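## Task

Lift the dark wooden spatula out of the jar that holds five utensils (wooden spoon, dark wooden spatula, black nylon turner, red nylon spoon, steel serving spoon) and set it down lying flat on the cutting board. The midpoint of its length must sit over the board, and it must not touch the table, the jar or any other utensil. The four other utensils stay in the jar and the jar stays standing. At the end the hand must not be holding any utensil, the jar or the board, even lightly, and must not bear much of the spatula's weight. The arm and hand must finish hovering and touch nothing during the final second after everything has settled.

## Robot and tools

Robot: one six-joint arm with a five-finger right hand. Its base may be slightly tilted relative to the table. Cameras: cam_high, cam_low, cam_wrist, each 504x504 pixels. The simulation keeps running while the operator thinks and writes, so slow replies let time pass.

Frames. The scene frame has its origin on the table top under the arm's base, +z up, and +y to the left when facing along +x. Results give the hand point's position in metres and its orientation as a quaternion (w,x,y,z), plus velocities, all in this frame. The hand point sits 0.05 m in front of the palm, at the spot where index pad and thumb tip meet in a pinch. Its own axes: +z runs along the straightened fingers (fingertips reach 0.06 to 0.07 m past it), +y points out of the palm, +x points across the palm toward the little finger. A bracket on the little-finger side of the wrist sticks out and can collide with things.

The row. Every arm command is a single list of exactly 14 numbers, each in [-1, 1], in this order: dx, dy, dz, rx, ry, rz, little, ring, middle, index, thumb_bend, thumb_turn, force_limit, speed. There is only one arm, so one row per step.
- dx, dy, dz, rx, ry, rz are an offset, not a pose. They are measured in the hand point's own axes from its pose in the most recent result that reported it (for a second call within one reply, from where the robot stands when that call starts). Scale: 1.0 equals 0.6 m of translation or 180 degrees of rotation; rx, ry, rz form one rotation vector. All zeros drives the hand back to that reference pose; it is not a pause.
- little, ring, middle, index: absolute finger targets, +1 straight, -1 curled into the palm. thumb_bend: +1 straight, -1 fully bent. thumb_turn: +1 beside the palm, -1 in front of it facing the fingers. A pinch is roughly index -0.22, thumb_bend -0.75, thumb_turn -0.57.
- force_limit: fingertip load at which a closing motor halts, scaling linearly from about 0 N at -1 to 10 N at +1 (15 N for the two thumb motors). It does not limit opening.
- speed: finger speed, near zero at -1 up to full at +1 (full travel in 0.6 s). Close at -0.9 or slower for a gentle grip.

Tools.
- execute_actions: "actions" is a list holding one action, one wait, or nothing. An empty list just reports state. An action is {"rows": [...], "steps": n} with up to 15 rows and n at most 15; each step lasts 1/30 s, and the final row repeats if there are fewer rows than steps. A wait is {"steps": n} with n up to 300, counted from the last result. Optional "pictures" true/false.
- move: "target" is one 14-number row as above (same offset rules); the arm follows a straight path toward that pose lasting 0.5 to 10 s, and finger values are sent at the start. "speed" is path top speed in m/s, 0.002 to 0.5 (default 0.25; turning up to twice that in rad/s). Optional "stop_force" in N, 13 to 80, ends the path when the wrist sensor feels that much extra push along the target direction; use it only with slow, non-turning moves, and omit it when backing away from something. The path ignores obstacles. The result adds a "move:" line with the ending (done, off_target, moving, held, fault, contact) and any limits that acted (paced = pose clipped; held = some steps blocked, after which the arm may jump fast).
- wait: "seconds" 0 to 10, sends nothing new.
- zoom_image: "camera" plus "region" [x0, y0, x1, y1] in pixels, at most 504 by 504.
- show_instructions: shows the reference images.


Motion limits. Each step the commanded pose is clipped to within 100 mm and 16 degrees of the measured pose, and motion lags commands by about 0.17 s, so large moves may fall short; check the reported pose and send the remainder. Position wins over orientation when both cannot be met.

Grasping. With the thumb turned fully in front of the palm, the hand can wrap objects 0.035 to 0.08 m across. Turn the thumb before arriving. A motor moves only when its target changes by 0.01 or more, then locks at its target or at force_limit. Result lines hand_measured, hand_stopped_by (moving, target, force, stalled, fault) and hand_load_n each list six values in row order; loads near zero mean the object slipped out. To release, send targets more open than hand_measured.

Result lines. "pose unreachable" and HELD mark commands the clearance check altered or blocked. "Hand target" shows where the controller is heading. Wrist force and torque are in the hand's axes, noisy with offsets up to about 5.5 N, saturating near 100 N. Joint torques are rough and offset. MOTOR HOT warns above 70 °C; at 85 °C the brakes engage.

Avoid: contact torque or 150 N on the arm triggers a 10 s stop. The arm is stiff, so aiming even slightly past a firm surface can fault; approach slowly. Do not knock anything off the table, tip the jar, drop or slam the utensil. Finish with the hand open, lifted clear, touching nothing.

Each tool is called after "Request:" by a JSON object that holds its "op" and its "data", one argument or row to a line.

Reference images:

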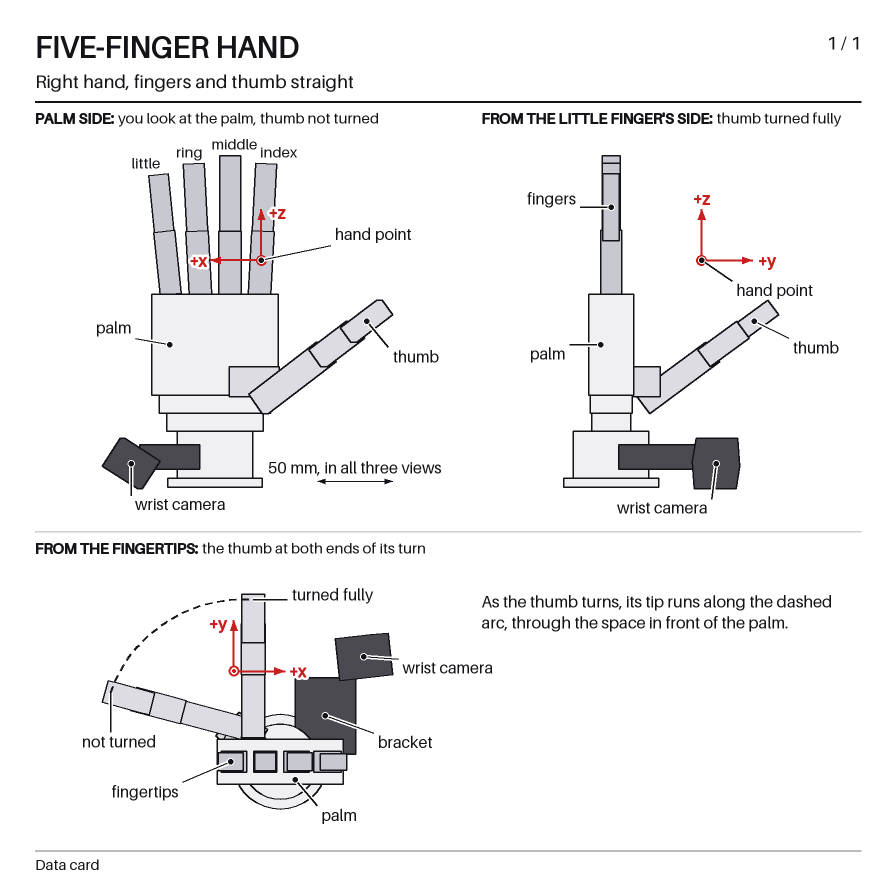

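## Session

Request:
{"op": "execute_actions", "data": {
  "actions": []
}}

Scene clock: 0.00 s of 5600.00 s.
end_effector_position=(+0.0504, +0.2465, +0.2475) hand_measured=(+1.000, +1.000, +1.000, +1.000, +1.000, +1.000) hand_load_n=(+0.0, +0.0, +0.0, +0.0, +0.0, +0.0) hand_stopped_by=(target, target, target, target, target, target) hand_force_limit=0.00 hand_speed=-0.80 end_effector_quat_wxyz=(+0.060, -0.603, +0.796, +0.002) end_effector_velocity=(-0.000, +0.000, +0.000) end_effector_angular_velocity=(+0.000, +0.002, -0.000)
Joint positions: [ 0.001 -2.167  2.508  1.117  1.494 -2.819]
Joint velocities: [ 0.     0.     0.     0.001 -0.     0.   ]
Joint torques (N m, as the arm reports them, + toward a larger angle): no reading
Wrist force (N, on the end effector, along its own x y z axes, offset not removed): no reading
Wrist torque (N m, same axes, about the end effector's origin, offset not removed): no reading
Hand target: +0.050, +0.246, +0.248; +0.060, -0.603, +0.796, +0.002

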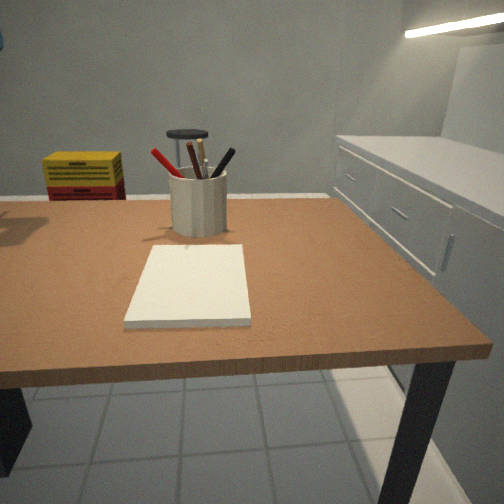

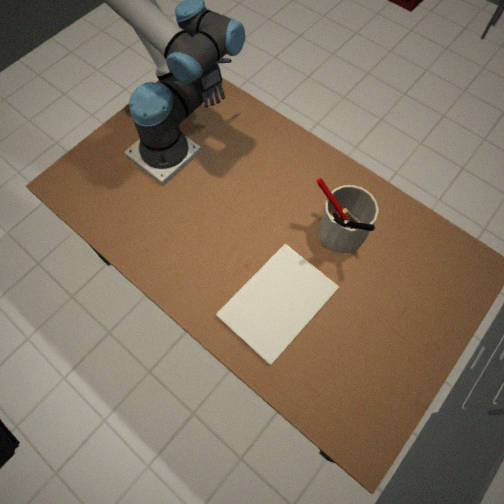

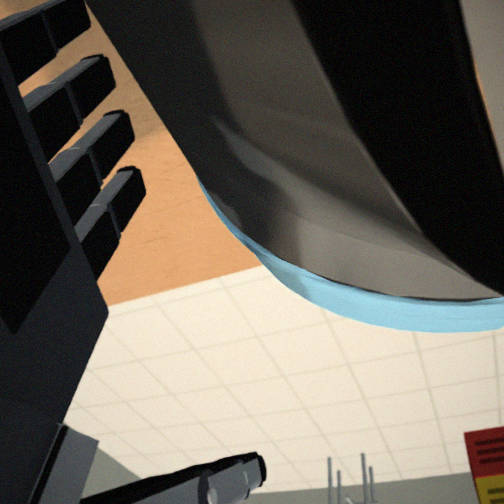

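Request:
{"op": "zoom_image", "data": {
  "camera": "cam_low",
  "region": [290, 160, 410, 280]
}}

Request:
{"op": "zoom_image", "data": {
  "camera": "cam_high",
  "region": [140, 120, 260, 240]
}}

Region (290, 160, 410, 280) of cam_low's 504x504 image, scaled by 4.200, with more detail than that image has.

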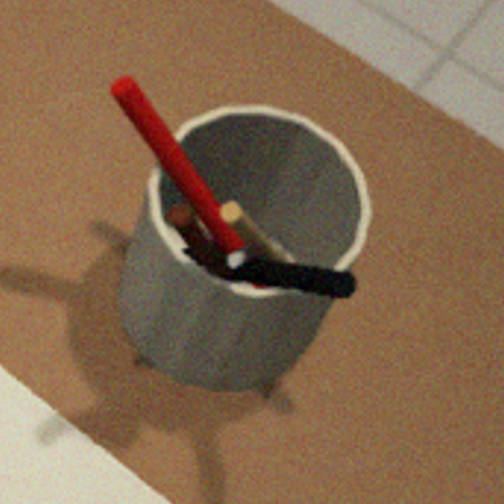

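Region (140, 120, 260, 240) of cam_high's 504x504 image, scaled by 4.200, with more detail than that image has.

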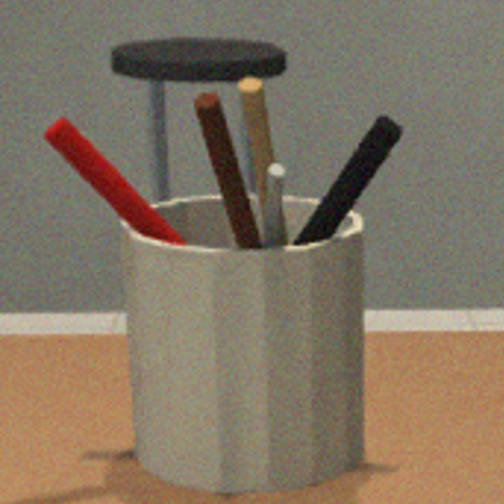

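Request:
{"op": "move", "data": {
  "target": [-0.12,-0.74,-0.3,0.5,0,0,1,1,1,1,1,-0.57,0,0.5]
}}

Scene clock: 24.93 s of 5600.00 s.
end_effector_position=(+0.4785, +0.1801, +0.4640) hand_measured=(+1.000, +1.000, +1.000, +1.000, +1.000, -0.570) hand_load_n=(+0.0, +0.0, +0.0, +0.0, +0.0, +0.0) hand_stopped_by=(target, target, target, target, target, target) hand_force_limit=0.00 hand_speed=0.50 end_effector_quat_wxyz=(+0.468, -0.384, +0.564, -0.561) end_effector_velocity=(+0.002, -0.000, +0.000) end_effector_angular_velocity=(-0.004, -0.007, -0.000)
Joint positions: [ 0.148 -2.149  2.326 -0.269  2.04  -3.075]
Joint velocities: [-0.001  0.002  0.002 -0.014 -0.001 -0.005]
Joint torques (N m, as the arm reports them, + toward a larger angle): [-13.63  11.88 -35.06  -4.7   -3.33  -2.18]
Wrist force (N, on the end effector, along its own x y z axes, offset not removed): [-1.8 2.6 3.4]
Wrist torque (N m, same axes, about the end effector's origin, offset not removed): [0.33 -0.14 0.13]
Hand target: +0.479, +0.180, +0.464; +0.469, -0.384, +0.564, -0.561
Off the commanded pose: 0.000 m, 0 deg.
After step 90, 18.13 s passed at rest.
move: done

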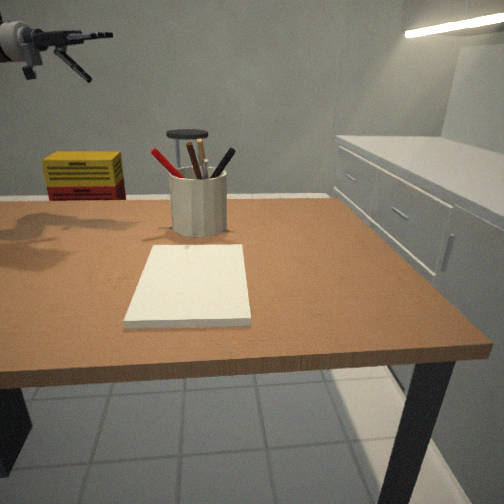

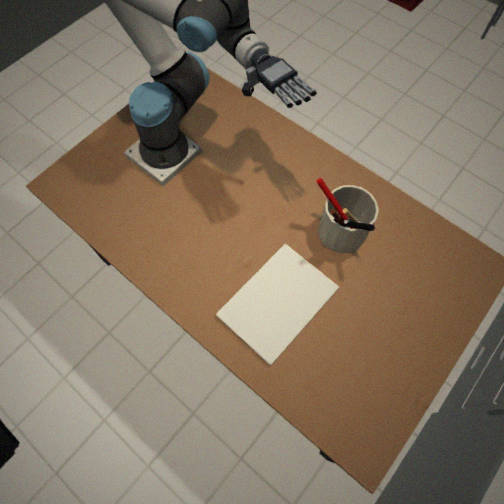

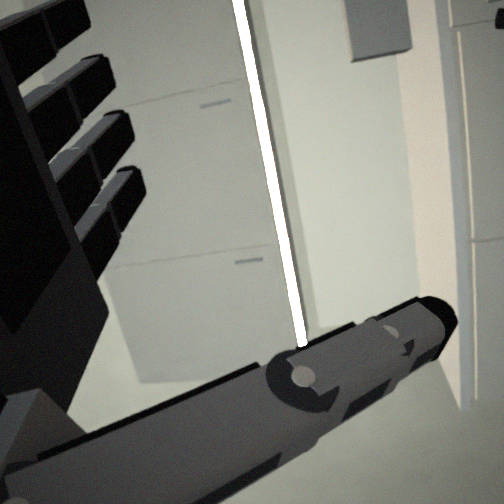

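Request:
{"op": "move", "data": {
  "target": [0.13,0.22,0.3,0,0,0,1,1,1,1,1,-0.57,0,0.5]
}}

Scene clock: 34.37 s of 5600.00 s.
end_effector_position=(+0.6422, +0.0663, +0.3377) hand_measured=(+1.000, +1.000, +1.000, +1.000, +1.000, -0.570) hand_load_n=(+0.0, +0.0, +0.0, +0.0, +0.0, +0.0) hand_stopped_by=(target, target, target, target, target, target) hand_force_limit=0.00 hand_speed=0.50 end_effector_quat_wxyz=(+0.468, -0.384, +0.565, -0.561) end_effector_velocity=(+0.002, -0.001, -0.001) end_effector_angular_velocity=(-0.002, -0.001, -0.000)
Joint positions: [-0.244 -1.826  2.388 -0.644  1.65  -3.04 ]
Joint velocities: [-0.001  0.006 -0.001 -0.006 -0.001 -0.001]
Joint torques (N m, as the arm reports them, + toward a larger angle): [-10.56  -5.13 -54.24  -4.24  -3.66   1.7 ]
Wrist force (N, on the end effector, along its own x y z axes, offset not removed): [-2.0 -0.1 4.9]
Wrist torque (N m, same axes, about the end effector's origin, offset not removed): [-0.26 -0.04 0.05]
Hand target: +0.643, +0.066, +0.338; +0.468, -0.384, +0.565, -0.561
Off the commanded pose: 0.000 m, 0 deg.
After step 90, 4.77 s passed at rest.
move: done

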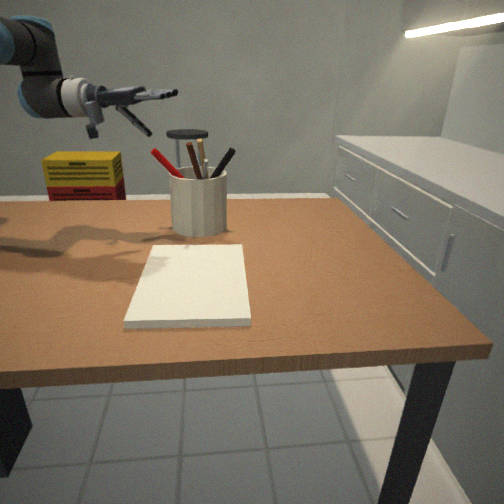

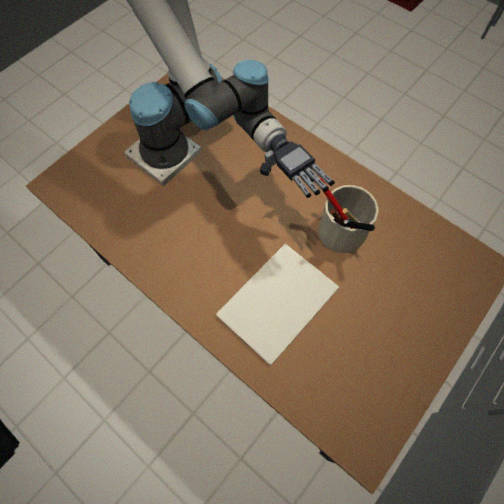

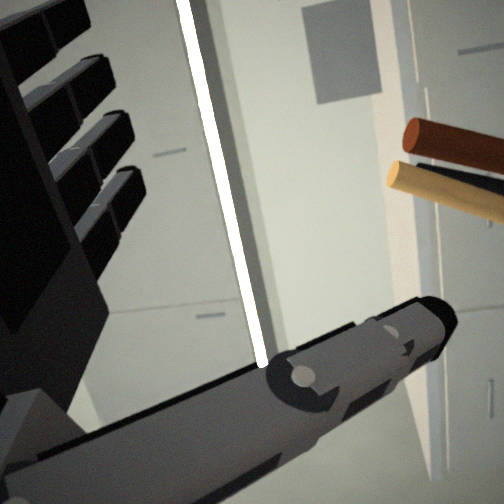

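Request:
{"op": "move", "data": {
  "target": [0.02,0.04,0.12,0,0,0,1,1,1,-0.22,-0.75,-0.57,0,0.5],
  "speed": 0.1
}}

Request:
{"op": "zoom_image", "data": {
  "camera": "cam_high",
  "region": [120, 80, 260, 220]
}}

Scene clock: 38.73 s of 5600.00 s.
end_effector_position=(+0.7102, +0.0370, +0.3177) hand_measured=(+1.000, +1.000, +1.000, -0.220, -0.748, -0.570) hand_load_n=(+0.0, +0.0, +0.0, +1.5, +1.5, +0.0) hand_stopped_by=(target, target, target, target, target, target) hand_force_limit=0.00 hand_speed=0.50 end_effector_quat_wxyz=(+0.468, -0.384, +0.565, -0.561) end_effector_velocity=(+0.001, -0.000, -0.000) end_effector_angular_velocity=(-0.001, +0.001, -0.000)
Joint positions: [-0.281 -1.675  2.312 -0.719  1.613 -3.037]
Joint velocities: [-0.     0.002 -0.002  0.    -0.    -0.001]
Joint torques (N m, as the arm reports them, + toward a larger angle): [-12.05 -14.92 -54.01  -4.49  -3.36   1.98]
Wrist force (N, on the end effector, along its own x y z axes, offset not removed): [-1.0 2.8 2.1]
Wrist torque (N m, same axes, about the end effector's origin, offset not removed): [0.50 -0.15 0.03]
Hand target: +0.710, +0.037, +0.318; +0.468, -0.384, +0.565, -0.561
Off the commanded pose: 0.000 m, 0 deg.
move: done

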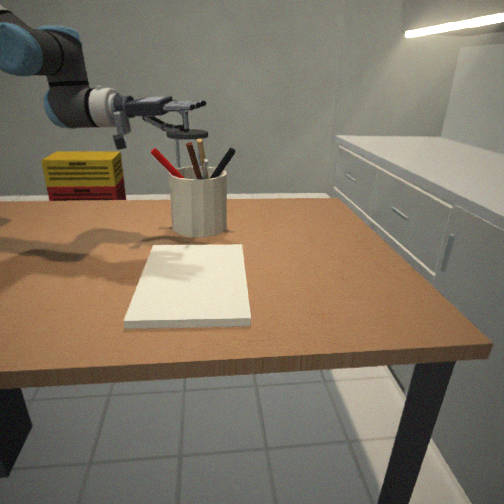

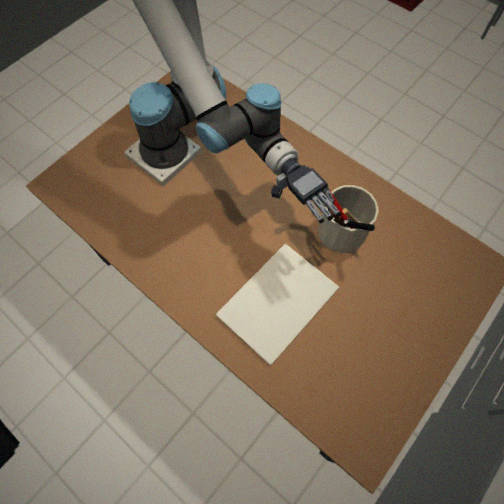

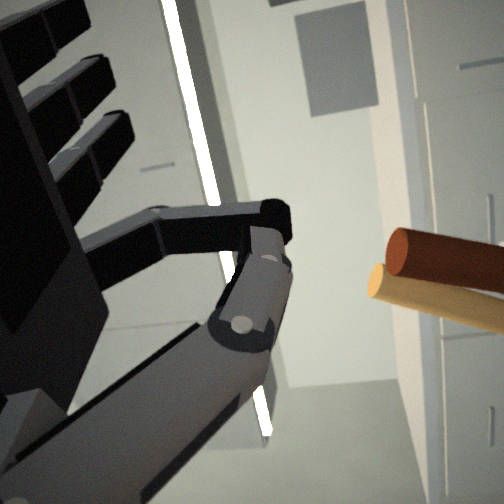

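Region (120, 80, 260, 220) of cam_high's 504x504 image, scaled by 3.600, with more detail than that image has.

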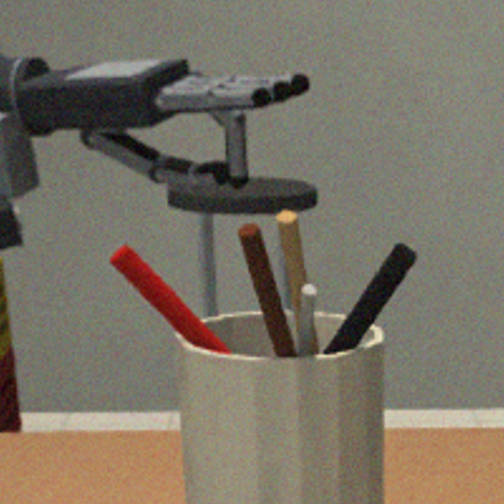

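Request:
{"op": "move", "data": {
  "target": [-0.02,0.05,0.025,0,0,0,1,1,1,0.15,-0.75,-0.57,0,0.5],
  "speed": 0.05
}}

Request:
{"op": "zoom_image", "data": {
  "camera": "cam_high",
  "region": [140, 90, 240, 190]
}}

Scene clock: 45.73 s of 5600.00 s.
end_effector_position=(+0.7303, +0.0466, +0.2903) hand_measured=(+1.000, +1.000, +1.000, +0.150, -0.748, -0.570) hand_load_n=(+0.0, +0.0, +0.0, +0.0, +0.0, +0.0) hand_stopped_by=(target, target, target, target, target, target) hand_force_limit=0.00 hand_speed=0.50 end_effector_quat_wxyz=(+0.468, -0.384, +0.565, -0.561) end_effector_velocity=(+0.001, +0.001, -0.001) end_effector_angular_velocity=(+0.001, -0.002, -0.000)
Joint positions: [-0.247 -1.597  2.302 -0.787  1.646 -3.039]
Joint velocities: [ 0.002  0.004 -0.001 -0.005  0.003  0.001]
Joint torques (N m, as the arm reports them, + toward a larger angle): [ 15.86 -22.1  -50.57  -4.62   3.22  -1.92]
Wrist force (N, on the end effector, along its own x y z axes, offset not removed): [-2.8 1.0 1.5]
Wrist torque (N m, same axes, about the end effector's origin, offset not removed): [0.19 0.25 -0.16]
Hand target: +0.731, +0.047, +0.290; +0.468, -0.384, +0.565, -0.561
Off the commanded pose: 0.000 m, 0 deg.
After step 90, 2.87 s passed at rest.
move: done

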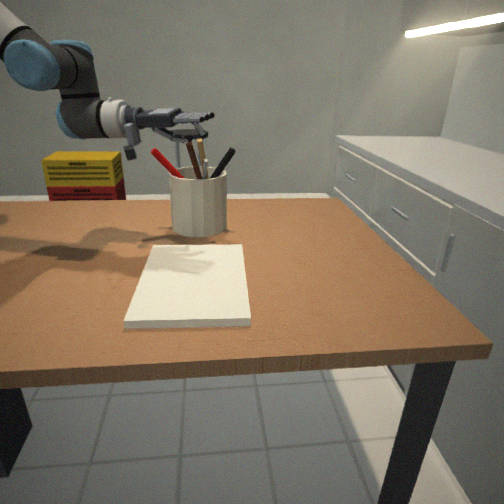

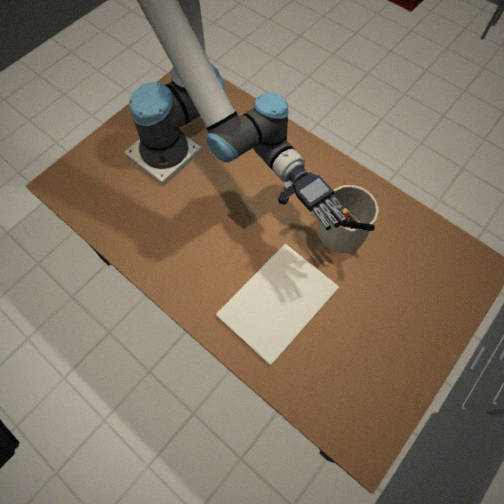

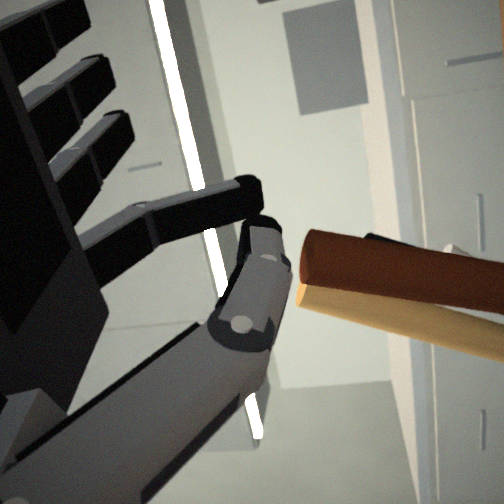

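Region (140, 90, 240, 190) of cam_high's 504x504 image, scaled by 5.040, with more detail than that image has.

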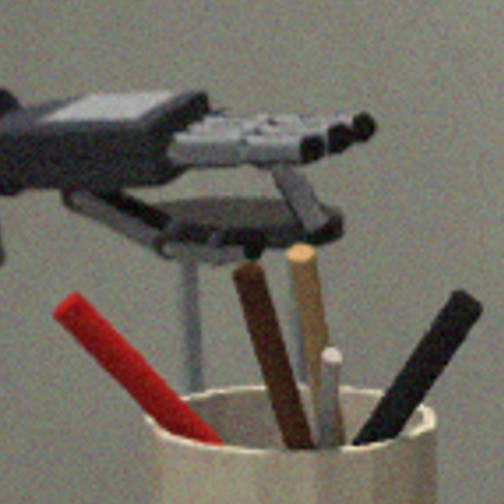

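Request:
{"op": "move", "data": {
  "target": [0,0.0,-0.032,0,0,0,1,1,1,0.15,-0.75,-0.57,0,0.5],
  "speed": 0.05
}}

Request:
{"op": "move", "data": {
  "target": [0,0.035,0,0,0,0,1,1,1,0.15,-0.75,-0.57,0,0.5],
  "speed": 0.02
}}

Request:
{"op": "zoom_image", "data": {
  "camera": "cam_high",
  "region": [140, 90, 240, 190]
}}

Scene clock: 52.13 s of 5600.00 s.
end_effector_position=(+0.7122, +0.0518, +0.2890) hand_measured=(+1.000, +1.000, +1.000, +0.150, -0.748, -0.570) hand_load_n=(+0.0, +0.0, +0.0, +0.0, +0.0, +0.0) hand_stopped_by=(target, target, target, target, target, target) hand_force_limit=0.00 hand_speed=0.50 end_effector_quat_wxyz=(+0.468, -0.384, +0.565, -0.561) end_effector_velocity=(-0.003, +0.001, +0.002) end_effector_angular_velocity=(+0.002, -0.004, +0.001)
Joint positions: [-0.244 -1.625  2.332 -0.789  1.65  -3.04 ]
Joint velocities: [ 0.    -0.007  0.004 -0.001  0.     0.002]
Joint torques (N m, as the arm reports them, + toward a larger angle): [ 12.6  -45.56 -24.31  -4.17   3.36  -1.77]
Wrist force (N, on the end effector, along its own x y z axes, offset not removed): [0.8 -3.4 1.1]
Wrist torque (N m, same axes, about the end effector's origin, offset not removed): [-0.30 -0.41 0.05]
Hand target: +0.712, +0.052, +0.289; +0.468, -0.384, +0.565, -0.561
Off the commanded pose: 0.000 m, 0 deg.
After step 90, 2.53 s passed at rest.
move: done

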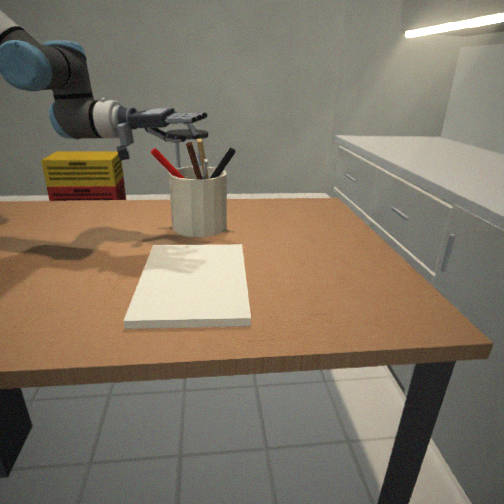

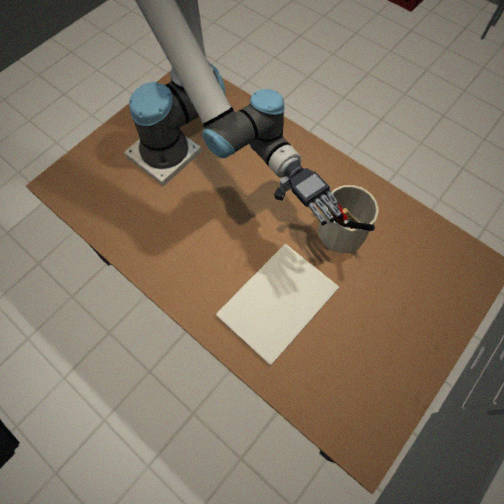

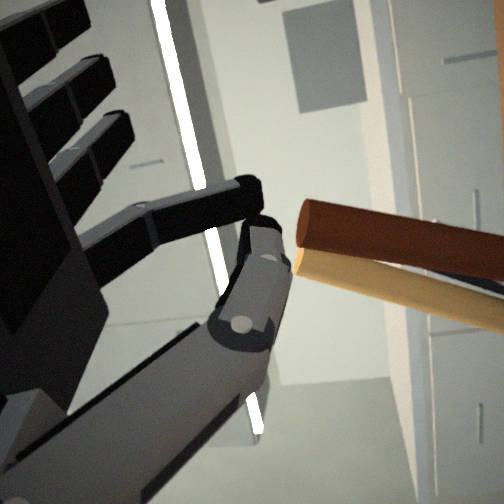

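Scene clock: 53.50 s of 5600.00 s.
end_effector_position=(+0.7141, +0.0534, +0.2685) hand_measured=(+1.000, +1.000, +1.000, +0.150, -0.748, -0.570) hand_load_n=(+0.0, +0.0, +0.0, +0.0, +0.0, +0.0) hand_stopped_by=(target, target, target, target, target, target) hand_force_limit=0.00 hand_speed=0.50 end_effector_quat_wxyz=(+0.468, -0.384, +0.565, -0.561) end_effector_velocity=(+0.001, +0.000, -0.003) end_effector_angular_velocity=(+0.000, -0.001, -0.000)
Joint positions: [-0.239 -1.589  2.346 -0.839  1.655 -3.04 ]
Joint velocities: [ 0.001  0.005  0.002 -0.007  0.001  0.   ]
Joint torques (N m, as the arm reports them, + toward a larger angle): [ 11.78 -21.69 -20.98  -4.95   3.28  -1.79]
Wrist force (N, on the end effector, along its own x y z axes, offset not removed): [0.1 -0.4 3.5]
Wrist torque (N m, same axes, about the end effector's origin, offset not removed): [-0.24 -0.30 0.10]
Hand target: +0.714, +0.053, +0.268; +0.468, -0.384, +0.565, -0.561
Off the commanded pose: 0.000 m, 0 deg.
move: done

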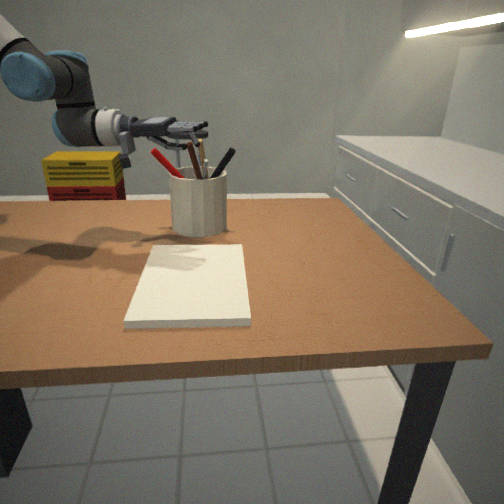

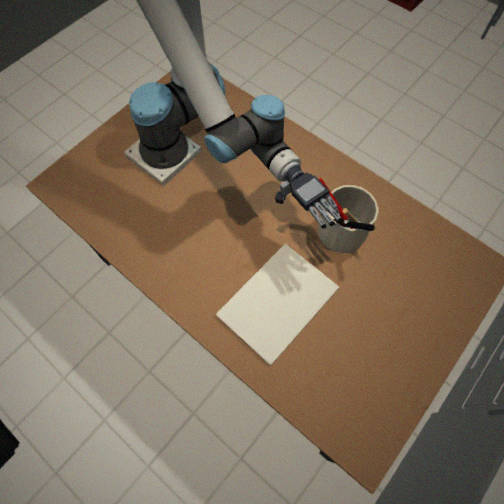

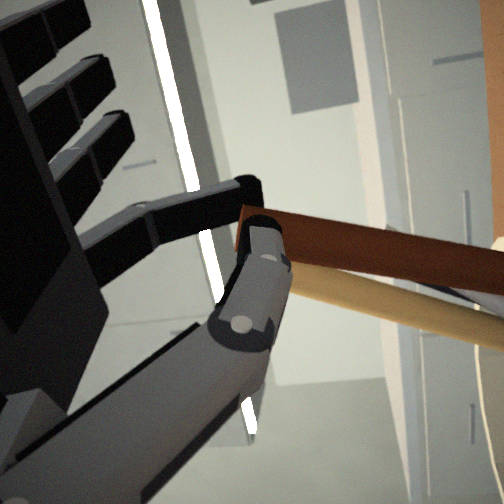

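Region (140, 90, 240, 190) of cam_high's 504x504 image, scaled by 5.040, with more detail than that image has.

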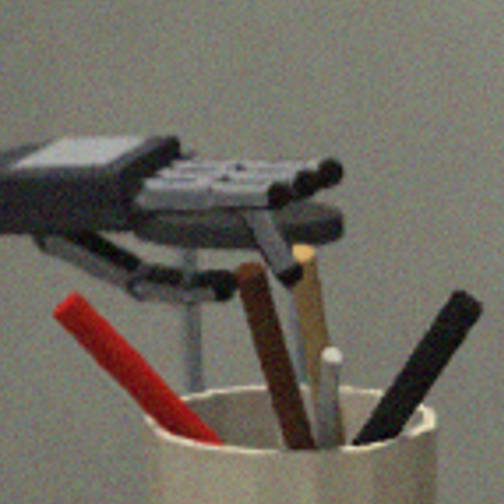

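Request:
{"op": "move", "data": {
  "target": [-0.017,0.022,0,0,0,0,1,1,1,0.15,-0.75,-0.57,0,0.5],
  "speed": 0.02
}}

Request:
{"op": "move", "data": {
  "target": [0,0,0,0,0,0,1,1,1,-0.4,-0.75,-0.57,0.8,-0.6]
}}

Request:
{"op": "zoom_image", "data": {
  "camera": "cam_high",
  "region": [140, 90, 240, 190]
}}

Scene clock: 58.30 s of 5600.00 s.
end_effector_position=(+0.7180, +0.0640, +0.2566) hand_measured=(+1.000, +1.000, +1.000, +0.150, -0.748, -0.570) hand_load_n=(+0.0, +0.0, +0.0, +0.0, +0.0, +0.0) hand_stopped_by=(target, target, target, target, target, target) hand_force_limit=0.00 hand_speed=0.50 end_effector_quat_wxyz=(+0.468, -0.384, +0.565, -0.561) end_effector_velocity=(+0.001, +0.002, +0.000) end_effector_angular_velocity=(-0.000, -0.004, +0.000)
Joint positions: [-0.212 -1.56   2.346 -0.868  1.682 -3.042]
Joint velocities: [ 0.004  0.002 -0.    -0.006  0.004  0.   ]
Joint torques (N m, as the arm reports them, + toward a larger angle): [ 11.99 -22.37 -48.93  -4.36   2.87  -1.6 ]
Wrist force (N, on the end effector, along its own x y z axes, offset not removed): [-0.2 -0.2 1.5]
Wrist torque (N m, same axes, about the end effector's origin, offset not removed): [0.15 -0.23 0.02]
Hand target: +0.718, +0.064, +0.256; +0.468, -0.384, +0.565, -0.561
Off the commanded pose: 0.000 m, 0 deg.
After step 90, 0.67 s passed at rest.
move: done

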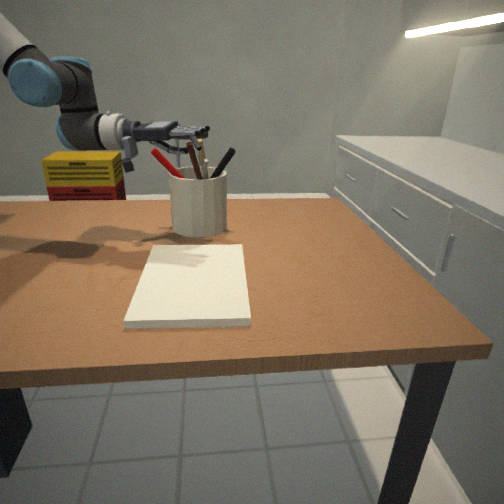

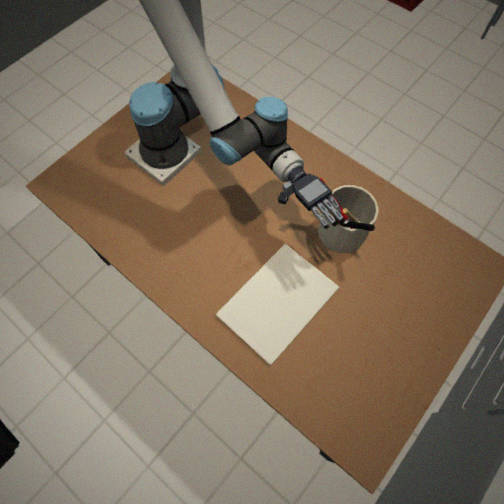

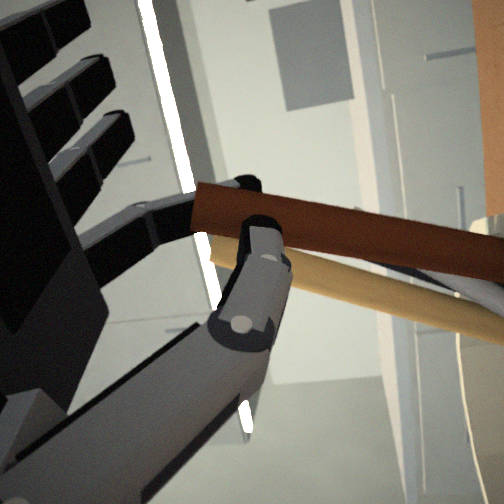

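Scene clock: 58.80 s of 5600.00 s.
end_effector_position=(+0.7180, +0.0640, +0.2565) hand_measured=(+1.000, +1.000, +1.000, +0.010, -0.742, -0.570) hand_load_n=(+0.0, +0.0, +0.0, +11.5, +9.5, -1.0) hand_stopped_by=(target, target, target, force, target, target) hand_force_limit=0.80 hand_speed=-0.60 end_effector_quat_wxyz=(+0.468, -0.384, +0.565, -0.561) end_effector_velocity=(+0.000, +0.000, -0.001) end_effector_angular_velocity=(+0.000, +0.002, +0.001)
Joint positions: [-0.212 -1.559  2.345 -0.868  1.682 -3.042]
Joint velocities: [-0.     0.002 -0.     0.001 -0.001 -0.   ]
Joint torques (N m, as the arm reports them, + toward a larger angle): [-12.3  -49.64 -45.41  -1.32  -3.18  -1.36]
Wrist force (N, on the end effector, along its own x y z axes, offset not removed): [-2.0 1.7 0.5]
Wrist torque (N m, same axes, about the end effector's origin, offset not removed): [0.18 -0.05 -0.01]
Hand target: +0.718, +0.064, +0.257; +0.468, -0.384, +0.565, -0.561
Off the commanded pose: 0.000 m, 0 deg.
move: done

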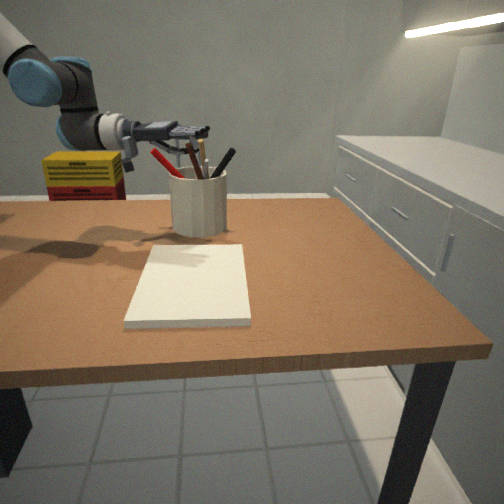

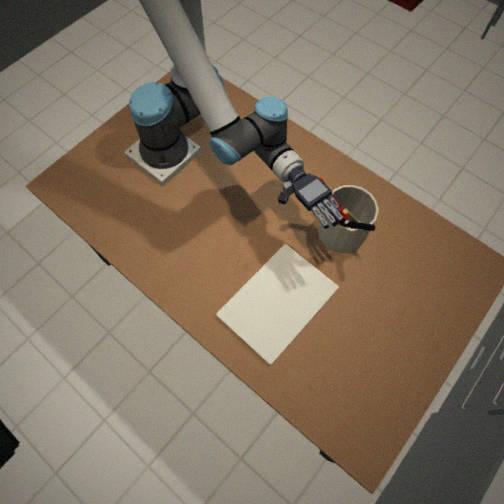

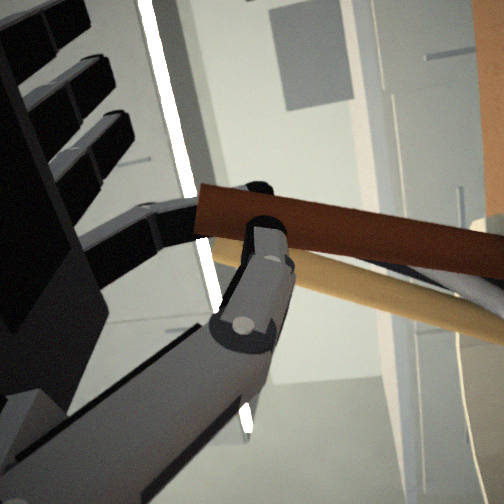

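Region (140, 90, 240, 190) of cam_high's 504x504 image, scaled by 5.040, with more detail than that image has.

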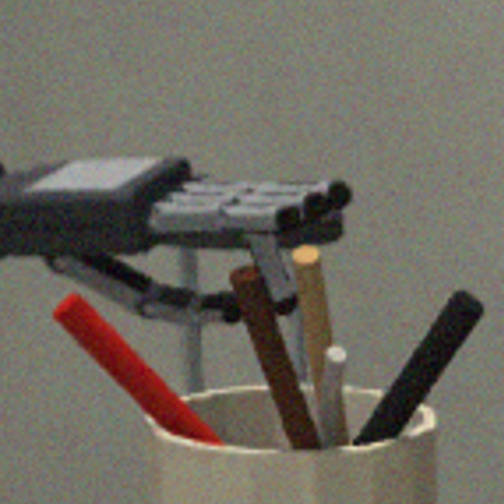

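Gripped. Lift partly along the handle.

Request:
{"op": "move", "data": {
  "target": [0.03,-0.15,-0.02,0,0,0,1,1,1,-0.4,-0.75,-0.57,0.8,-0.6],
  "speed": 0.04
}}

Request:
{"op": "zoom_image", "data": {
  "camera": "cam_low",
  "region": [280, 140, 410, 270]
}}

Scene clock: 64.47 s of 5600.00 s.
end_effector_position=(+0.6935, +0.0432, +0.3430) hand_measured=(+1.000, +1.000, +1.000, +0.010, -0.742, -0.570) hand_load_n=(+0.0, +0.0, +0.0, +6.5, +8.0, +0.0) hand_stopped_by=(target, target, target, force, target, target) hand_force_limit=0.80 hand_speed=-0.60 end_effector_quat_wxyz=(+0.468, -0.384, +0.565, -0.561) end_effector_velocity=(-0.000, -0.001, +0.002) end_effector_angular_velocity=(-0.001, +0.000, +0.000)
Joint positions: [-0.276 -1.737  2.311 -0.655  1.618 -3.037]
Joint velocities: [-0.002 -0.004 -0.002  0.006 -0.003 -0.001]
Joint torques (N m, as the arm reports them, + toward a larger angle): [-11.72 -38.6  -57.36  -0.94  -3.9    1.67]
Wrist force (N, on the end effector, along its own x y z axes, offset not removed): [-1.9 1.2 1.0]
Wrist torque (N m, same axes, about the end effector's origin, offset not removed): [0.06 -0.11 0.01]
Hand target: +0.693, +0.043, +0.343; +0.468, -0.384, +0.565, -0.561
Off the commanded pose: 0.000 m, 0 deg.
move: done

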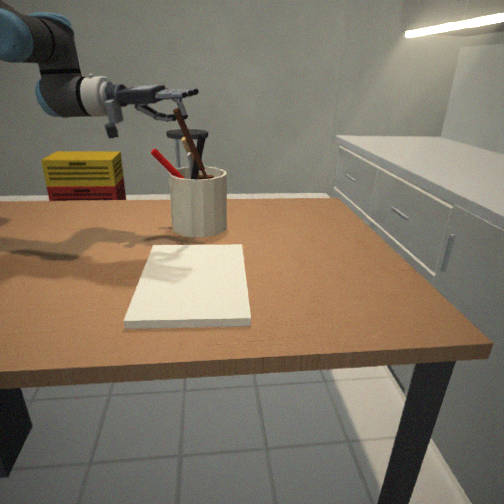

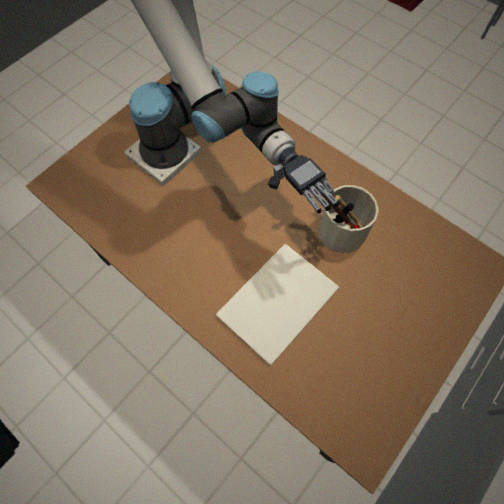

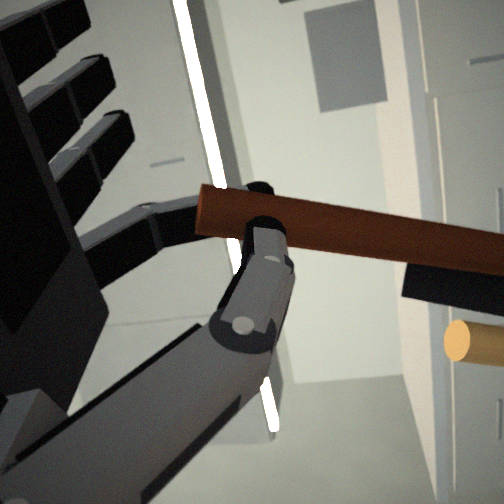

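Region (280, 140, 410, 270) of cam_low's 504x504 image, scaled by 3.877, with more detail than that image has.

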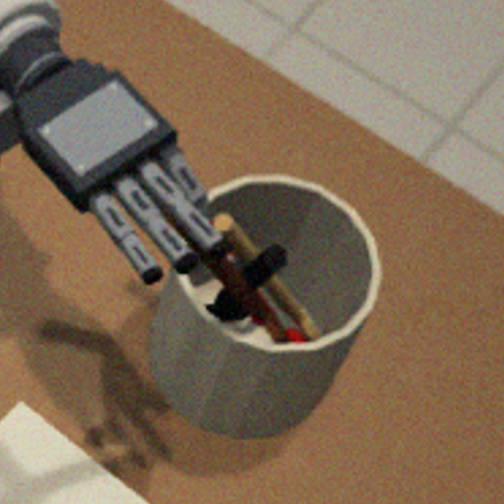

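Request:
{"op": "move", "data": {
  "target": [0.0,-0.12,0.02,0,0,0,1,1,1,-0.45,-0.75,-0.57,1,-0.6],
  "speed": 0.04
}}

Request:
{"op": "zoom_image", "data": {
  "camera": "cam_high",
  "region": [120, 50, 280, 210]
}}

Scene clock: 69.83 s of 5600.00 s.
end_effector_position=(+0.6984, +0.0344, +0.4149) hand_measured=(+1.000, +1.000, +1.000, -0.008, -0.742, -0.570) hand_load_n=(+0.0, +0.0, +0.0, +13.0, +7.5, -1.5) hand_stopped_by=(target, target, target, force, target, target) hand_force_limit=1.00 hand_speed=-0.60 end_effector_quat_wxyz=(+0.468, -0.384, +0.565, -0.561) end_effector_velocity=(+0.000, -0.000, +0.003) end_effector_angular_velocity=(-0.001, +0.000, -0.000)
Joint positions: [-0.297 -1.806  2.219 -0.495  1.597 -3.035]
Joint velocities: [-0.001 -0.002 -0.003  0.006 -0.001 -0.001]
Joint torques (N m, as the arm reports them, + toward a larger angle): [-14.43 -37.83 -60.24  -1.22  -3.39   1.66]
Wrist force (N, on the end effector, along its own x y z axes, offset not removed): [-0.8 2.7 0.8]
Wrist torque (N m, same axes, about the end effector's origin, offset not removed): [0.05 -0.23 0.07]
Hand target: +0.698, +0.034, +0.415; +0.468, -0.384, +0.565, -0.561
Off the commanded pose: 0.000 m, 0 deg.
After step 90, 0.13 s passed at rest.
move: done

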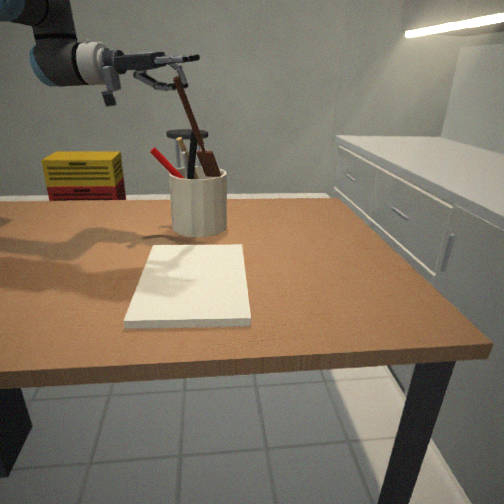

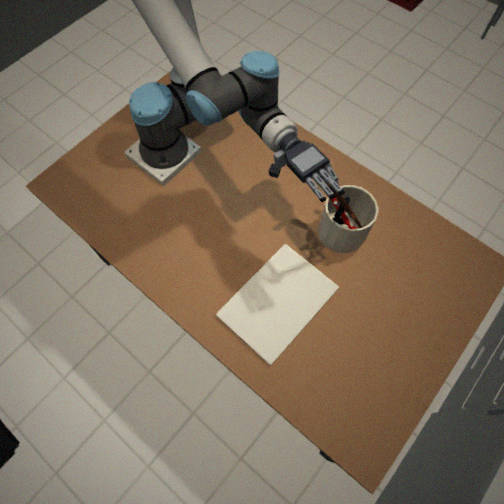

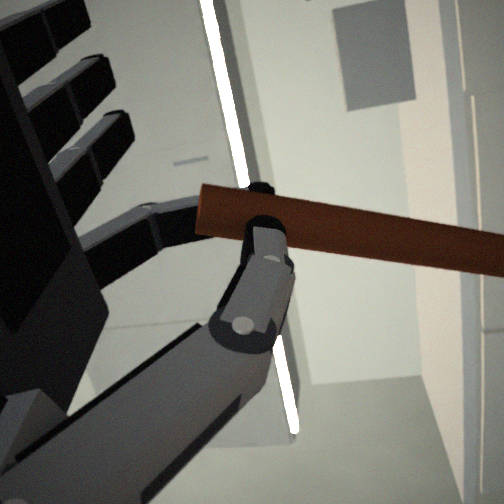

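Region (120, 50, 280, 210) of cam_high's 504x504 image, scaled by 3.150, with more detail than that image has.

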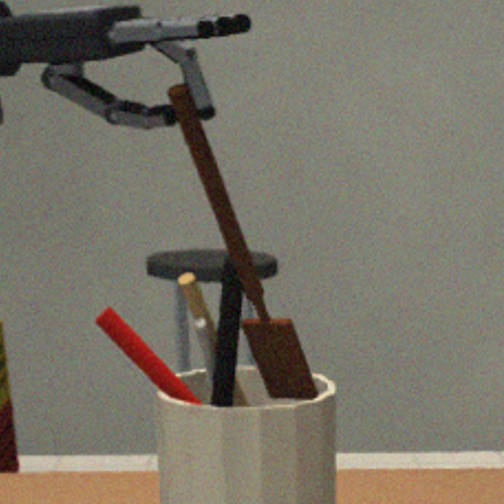

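Request:
{"op": "move", "data": {
  "target": [-0.03,-0.27,0.05,0,0,0,1,1,1,-0.45,-0.75,-0.57,1,-0.6],
  "speed": 0.08
}}

Request:
{"op": "move", "data": {
  "target": [0.33,-0.03,0.13,-0.12,0,0,1,1,1,-0.45,-0.75,-0.57,1,-0.6],
  "speed": 0.12
}}

Scene clock: 90.77 s of 5600.00 s.
end_effector_position=(+0.7169, +0.0310, +0.5793) hand_measured=(+1.000, +1.000, +1.000, -0.008, -0.742, -0.570) hand_load_n=(+0.0, +0.0, +0.0, +10.5, +5.5, -0.5) hand_stopped_by=(target, target, target, force, target, target) hand_force_limit=1.00 hand_speed=-0.60 end_effector_quat_wxyz=(+0.468, -0.384, +0.565, -0.561) end_effector_velocity=(+0.000, -0.000, +0.003) end_effector_angular_velocity=(+0.000, +0.001, +0.000)
Joint positions: [-0.297 -1.854  1.955 -0.182  1.597 -3.035]
Joint velocities: [ 0.     0.    -0.005  0.006  0.     0.   ]
Joint torques (N m, as the arm reports them, + toward a larger angle): [ -6.52  -9.48 -61.85  -0.75  -2.01   0.78]
Wrist force (N, on the end effector, along its own x y z axes, offset not removed): [-2.8 2.1 5.1]
Wrist torque (N m, same axes, about the end effector's origin, offset not removed): [0.15 0.08 -0.15]
Hand target: +0.717, +0.031, +0.580; +0.468, -0.384, +0.565, -0.561
Off the commanded pose: 0.000 m, 0 deg.
After step 90, 15.40 s passed at rest.
move: done

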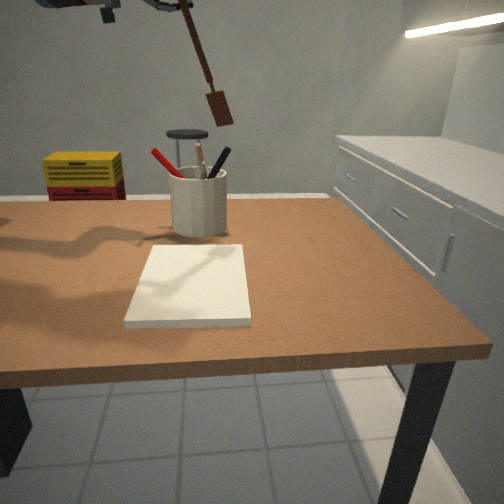

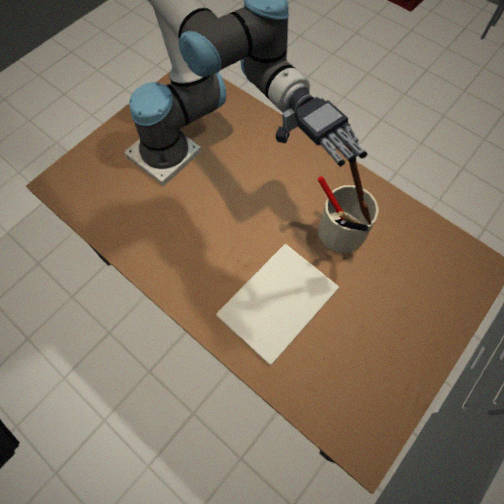

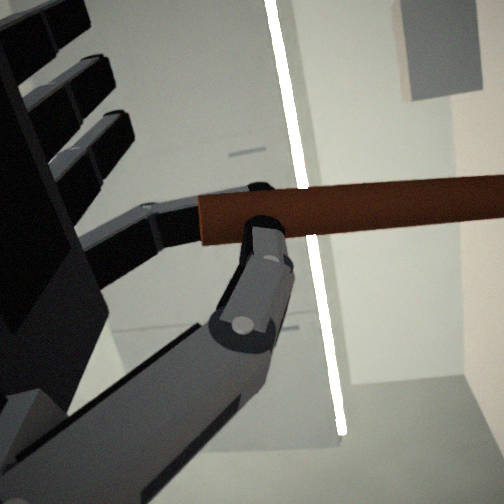

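Scene clock: 93.10 s of 5600.00 s.
end_effector_position=(+0.7372, -0.1814, +0.5829) hand_measured=(+1.000, +1.000, +1.000, -0.008, -0.742, -0.570) hand_load_n=(+0.0, +0.0, +0.0, +11.0, +6.0, -0.5) hand_stopped_by=(target, target, target, force, target, target) hand_force_limit=1.00 hand_speed=-0.60 end_effector_quat_wxyz=(+0.389, -0.464, +0.660, -0.445) end_effector_velocity=(+0.000, -0.002, +0.000) end_effector_angular_velocity=(+0.001, +0.005, +0.001)
Joint positions: [-0.716 -1.653  1.629  0.344  1.156 -3.161]
Joint velocities: [-0.003  0.004 -0.006  0.008 -0.003 -0.004]
Joint torques (N m, as the arm reports them, + toward a larger angle): [-16.83 -20.33 -63.29   1.27  -4.15  -1.59]
Wrist force (N, on the end effector, along its own x y z axes, offset not removed): [-0.8 1.7 1.9]
Wrist torque (N m, same axes, about the end effector's origin, offset not removed): [0.31 -0.09 -0.06]
Hand target: +0.737, -0.182, +0.583; +0.388, -0.465, +0.660, -0.445
Off the commanded pose: 0.000 m, 0 deg.
move: done

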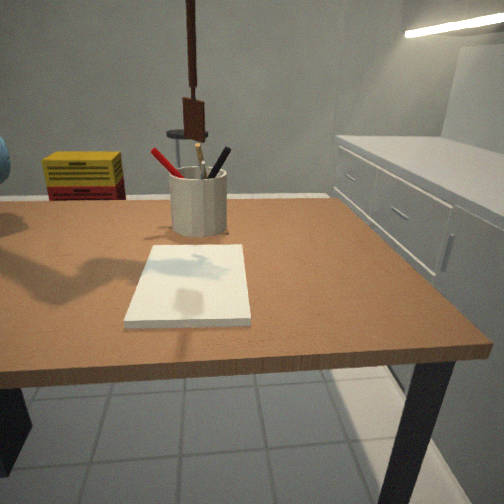

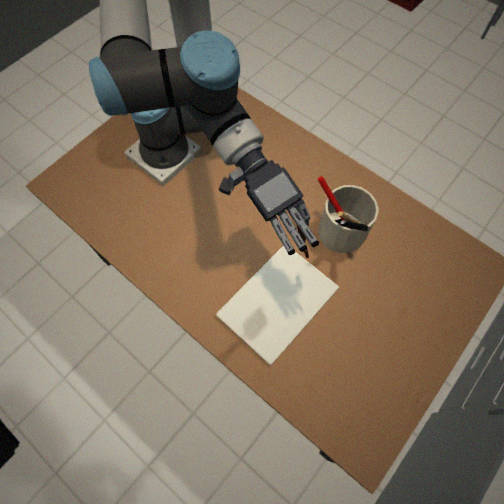

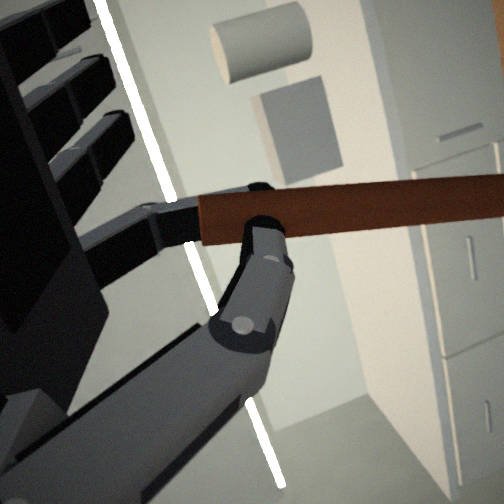

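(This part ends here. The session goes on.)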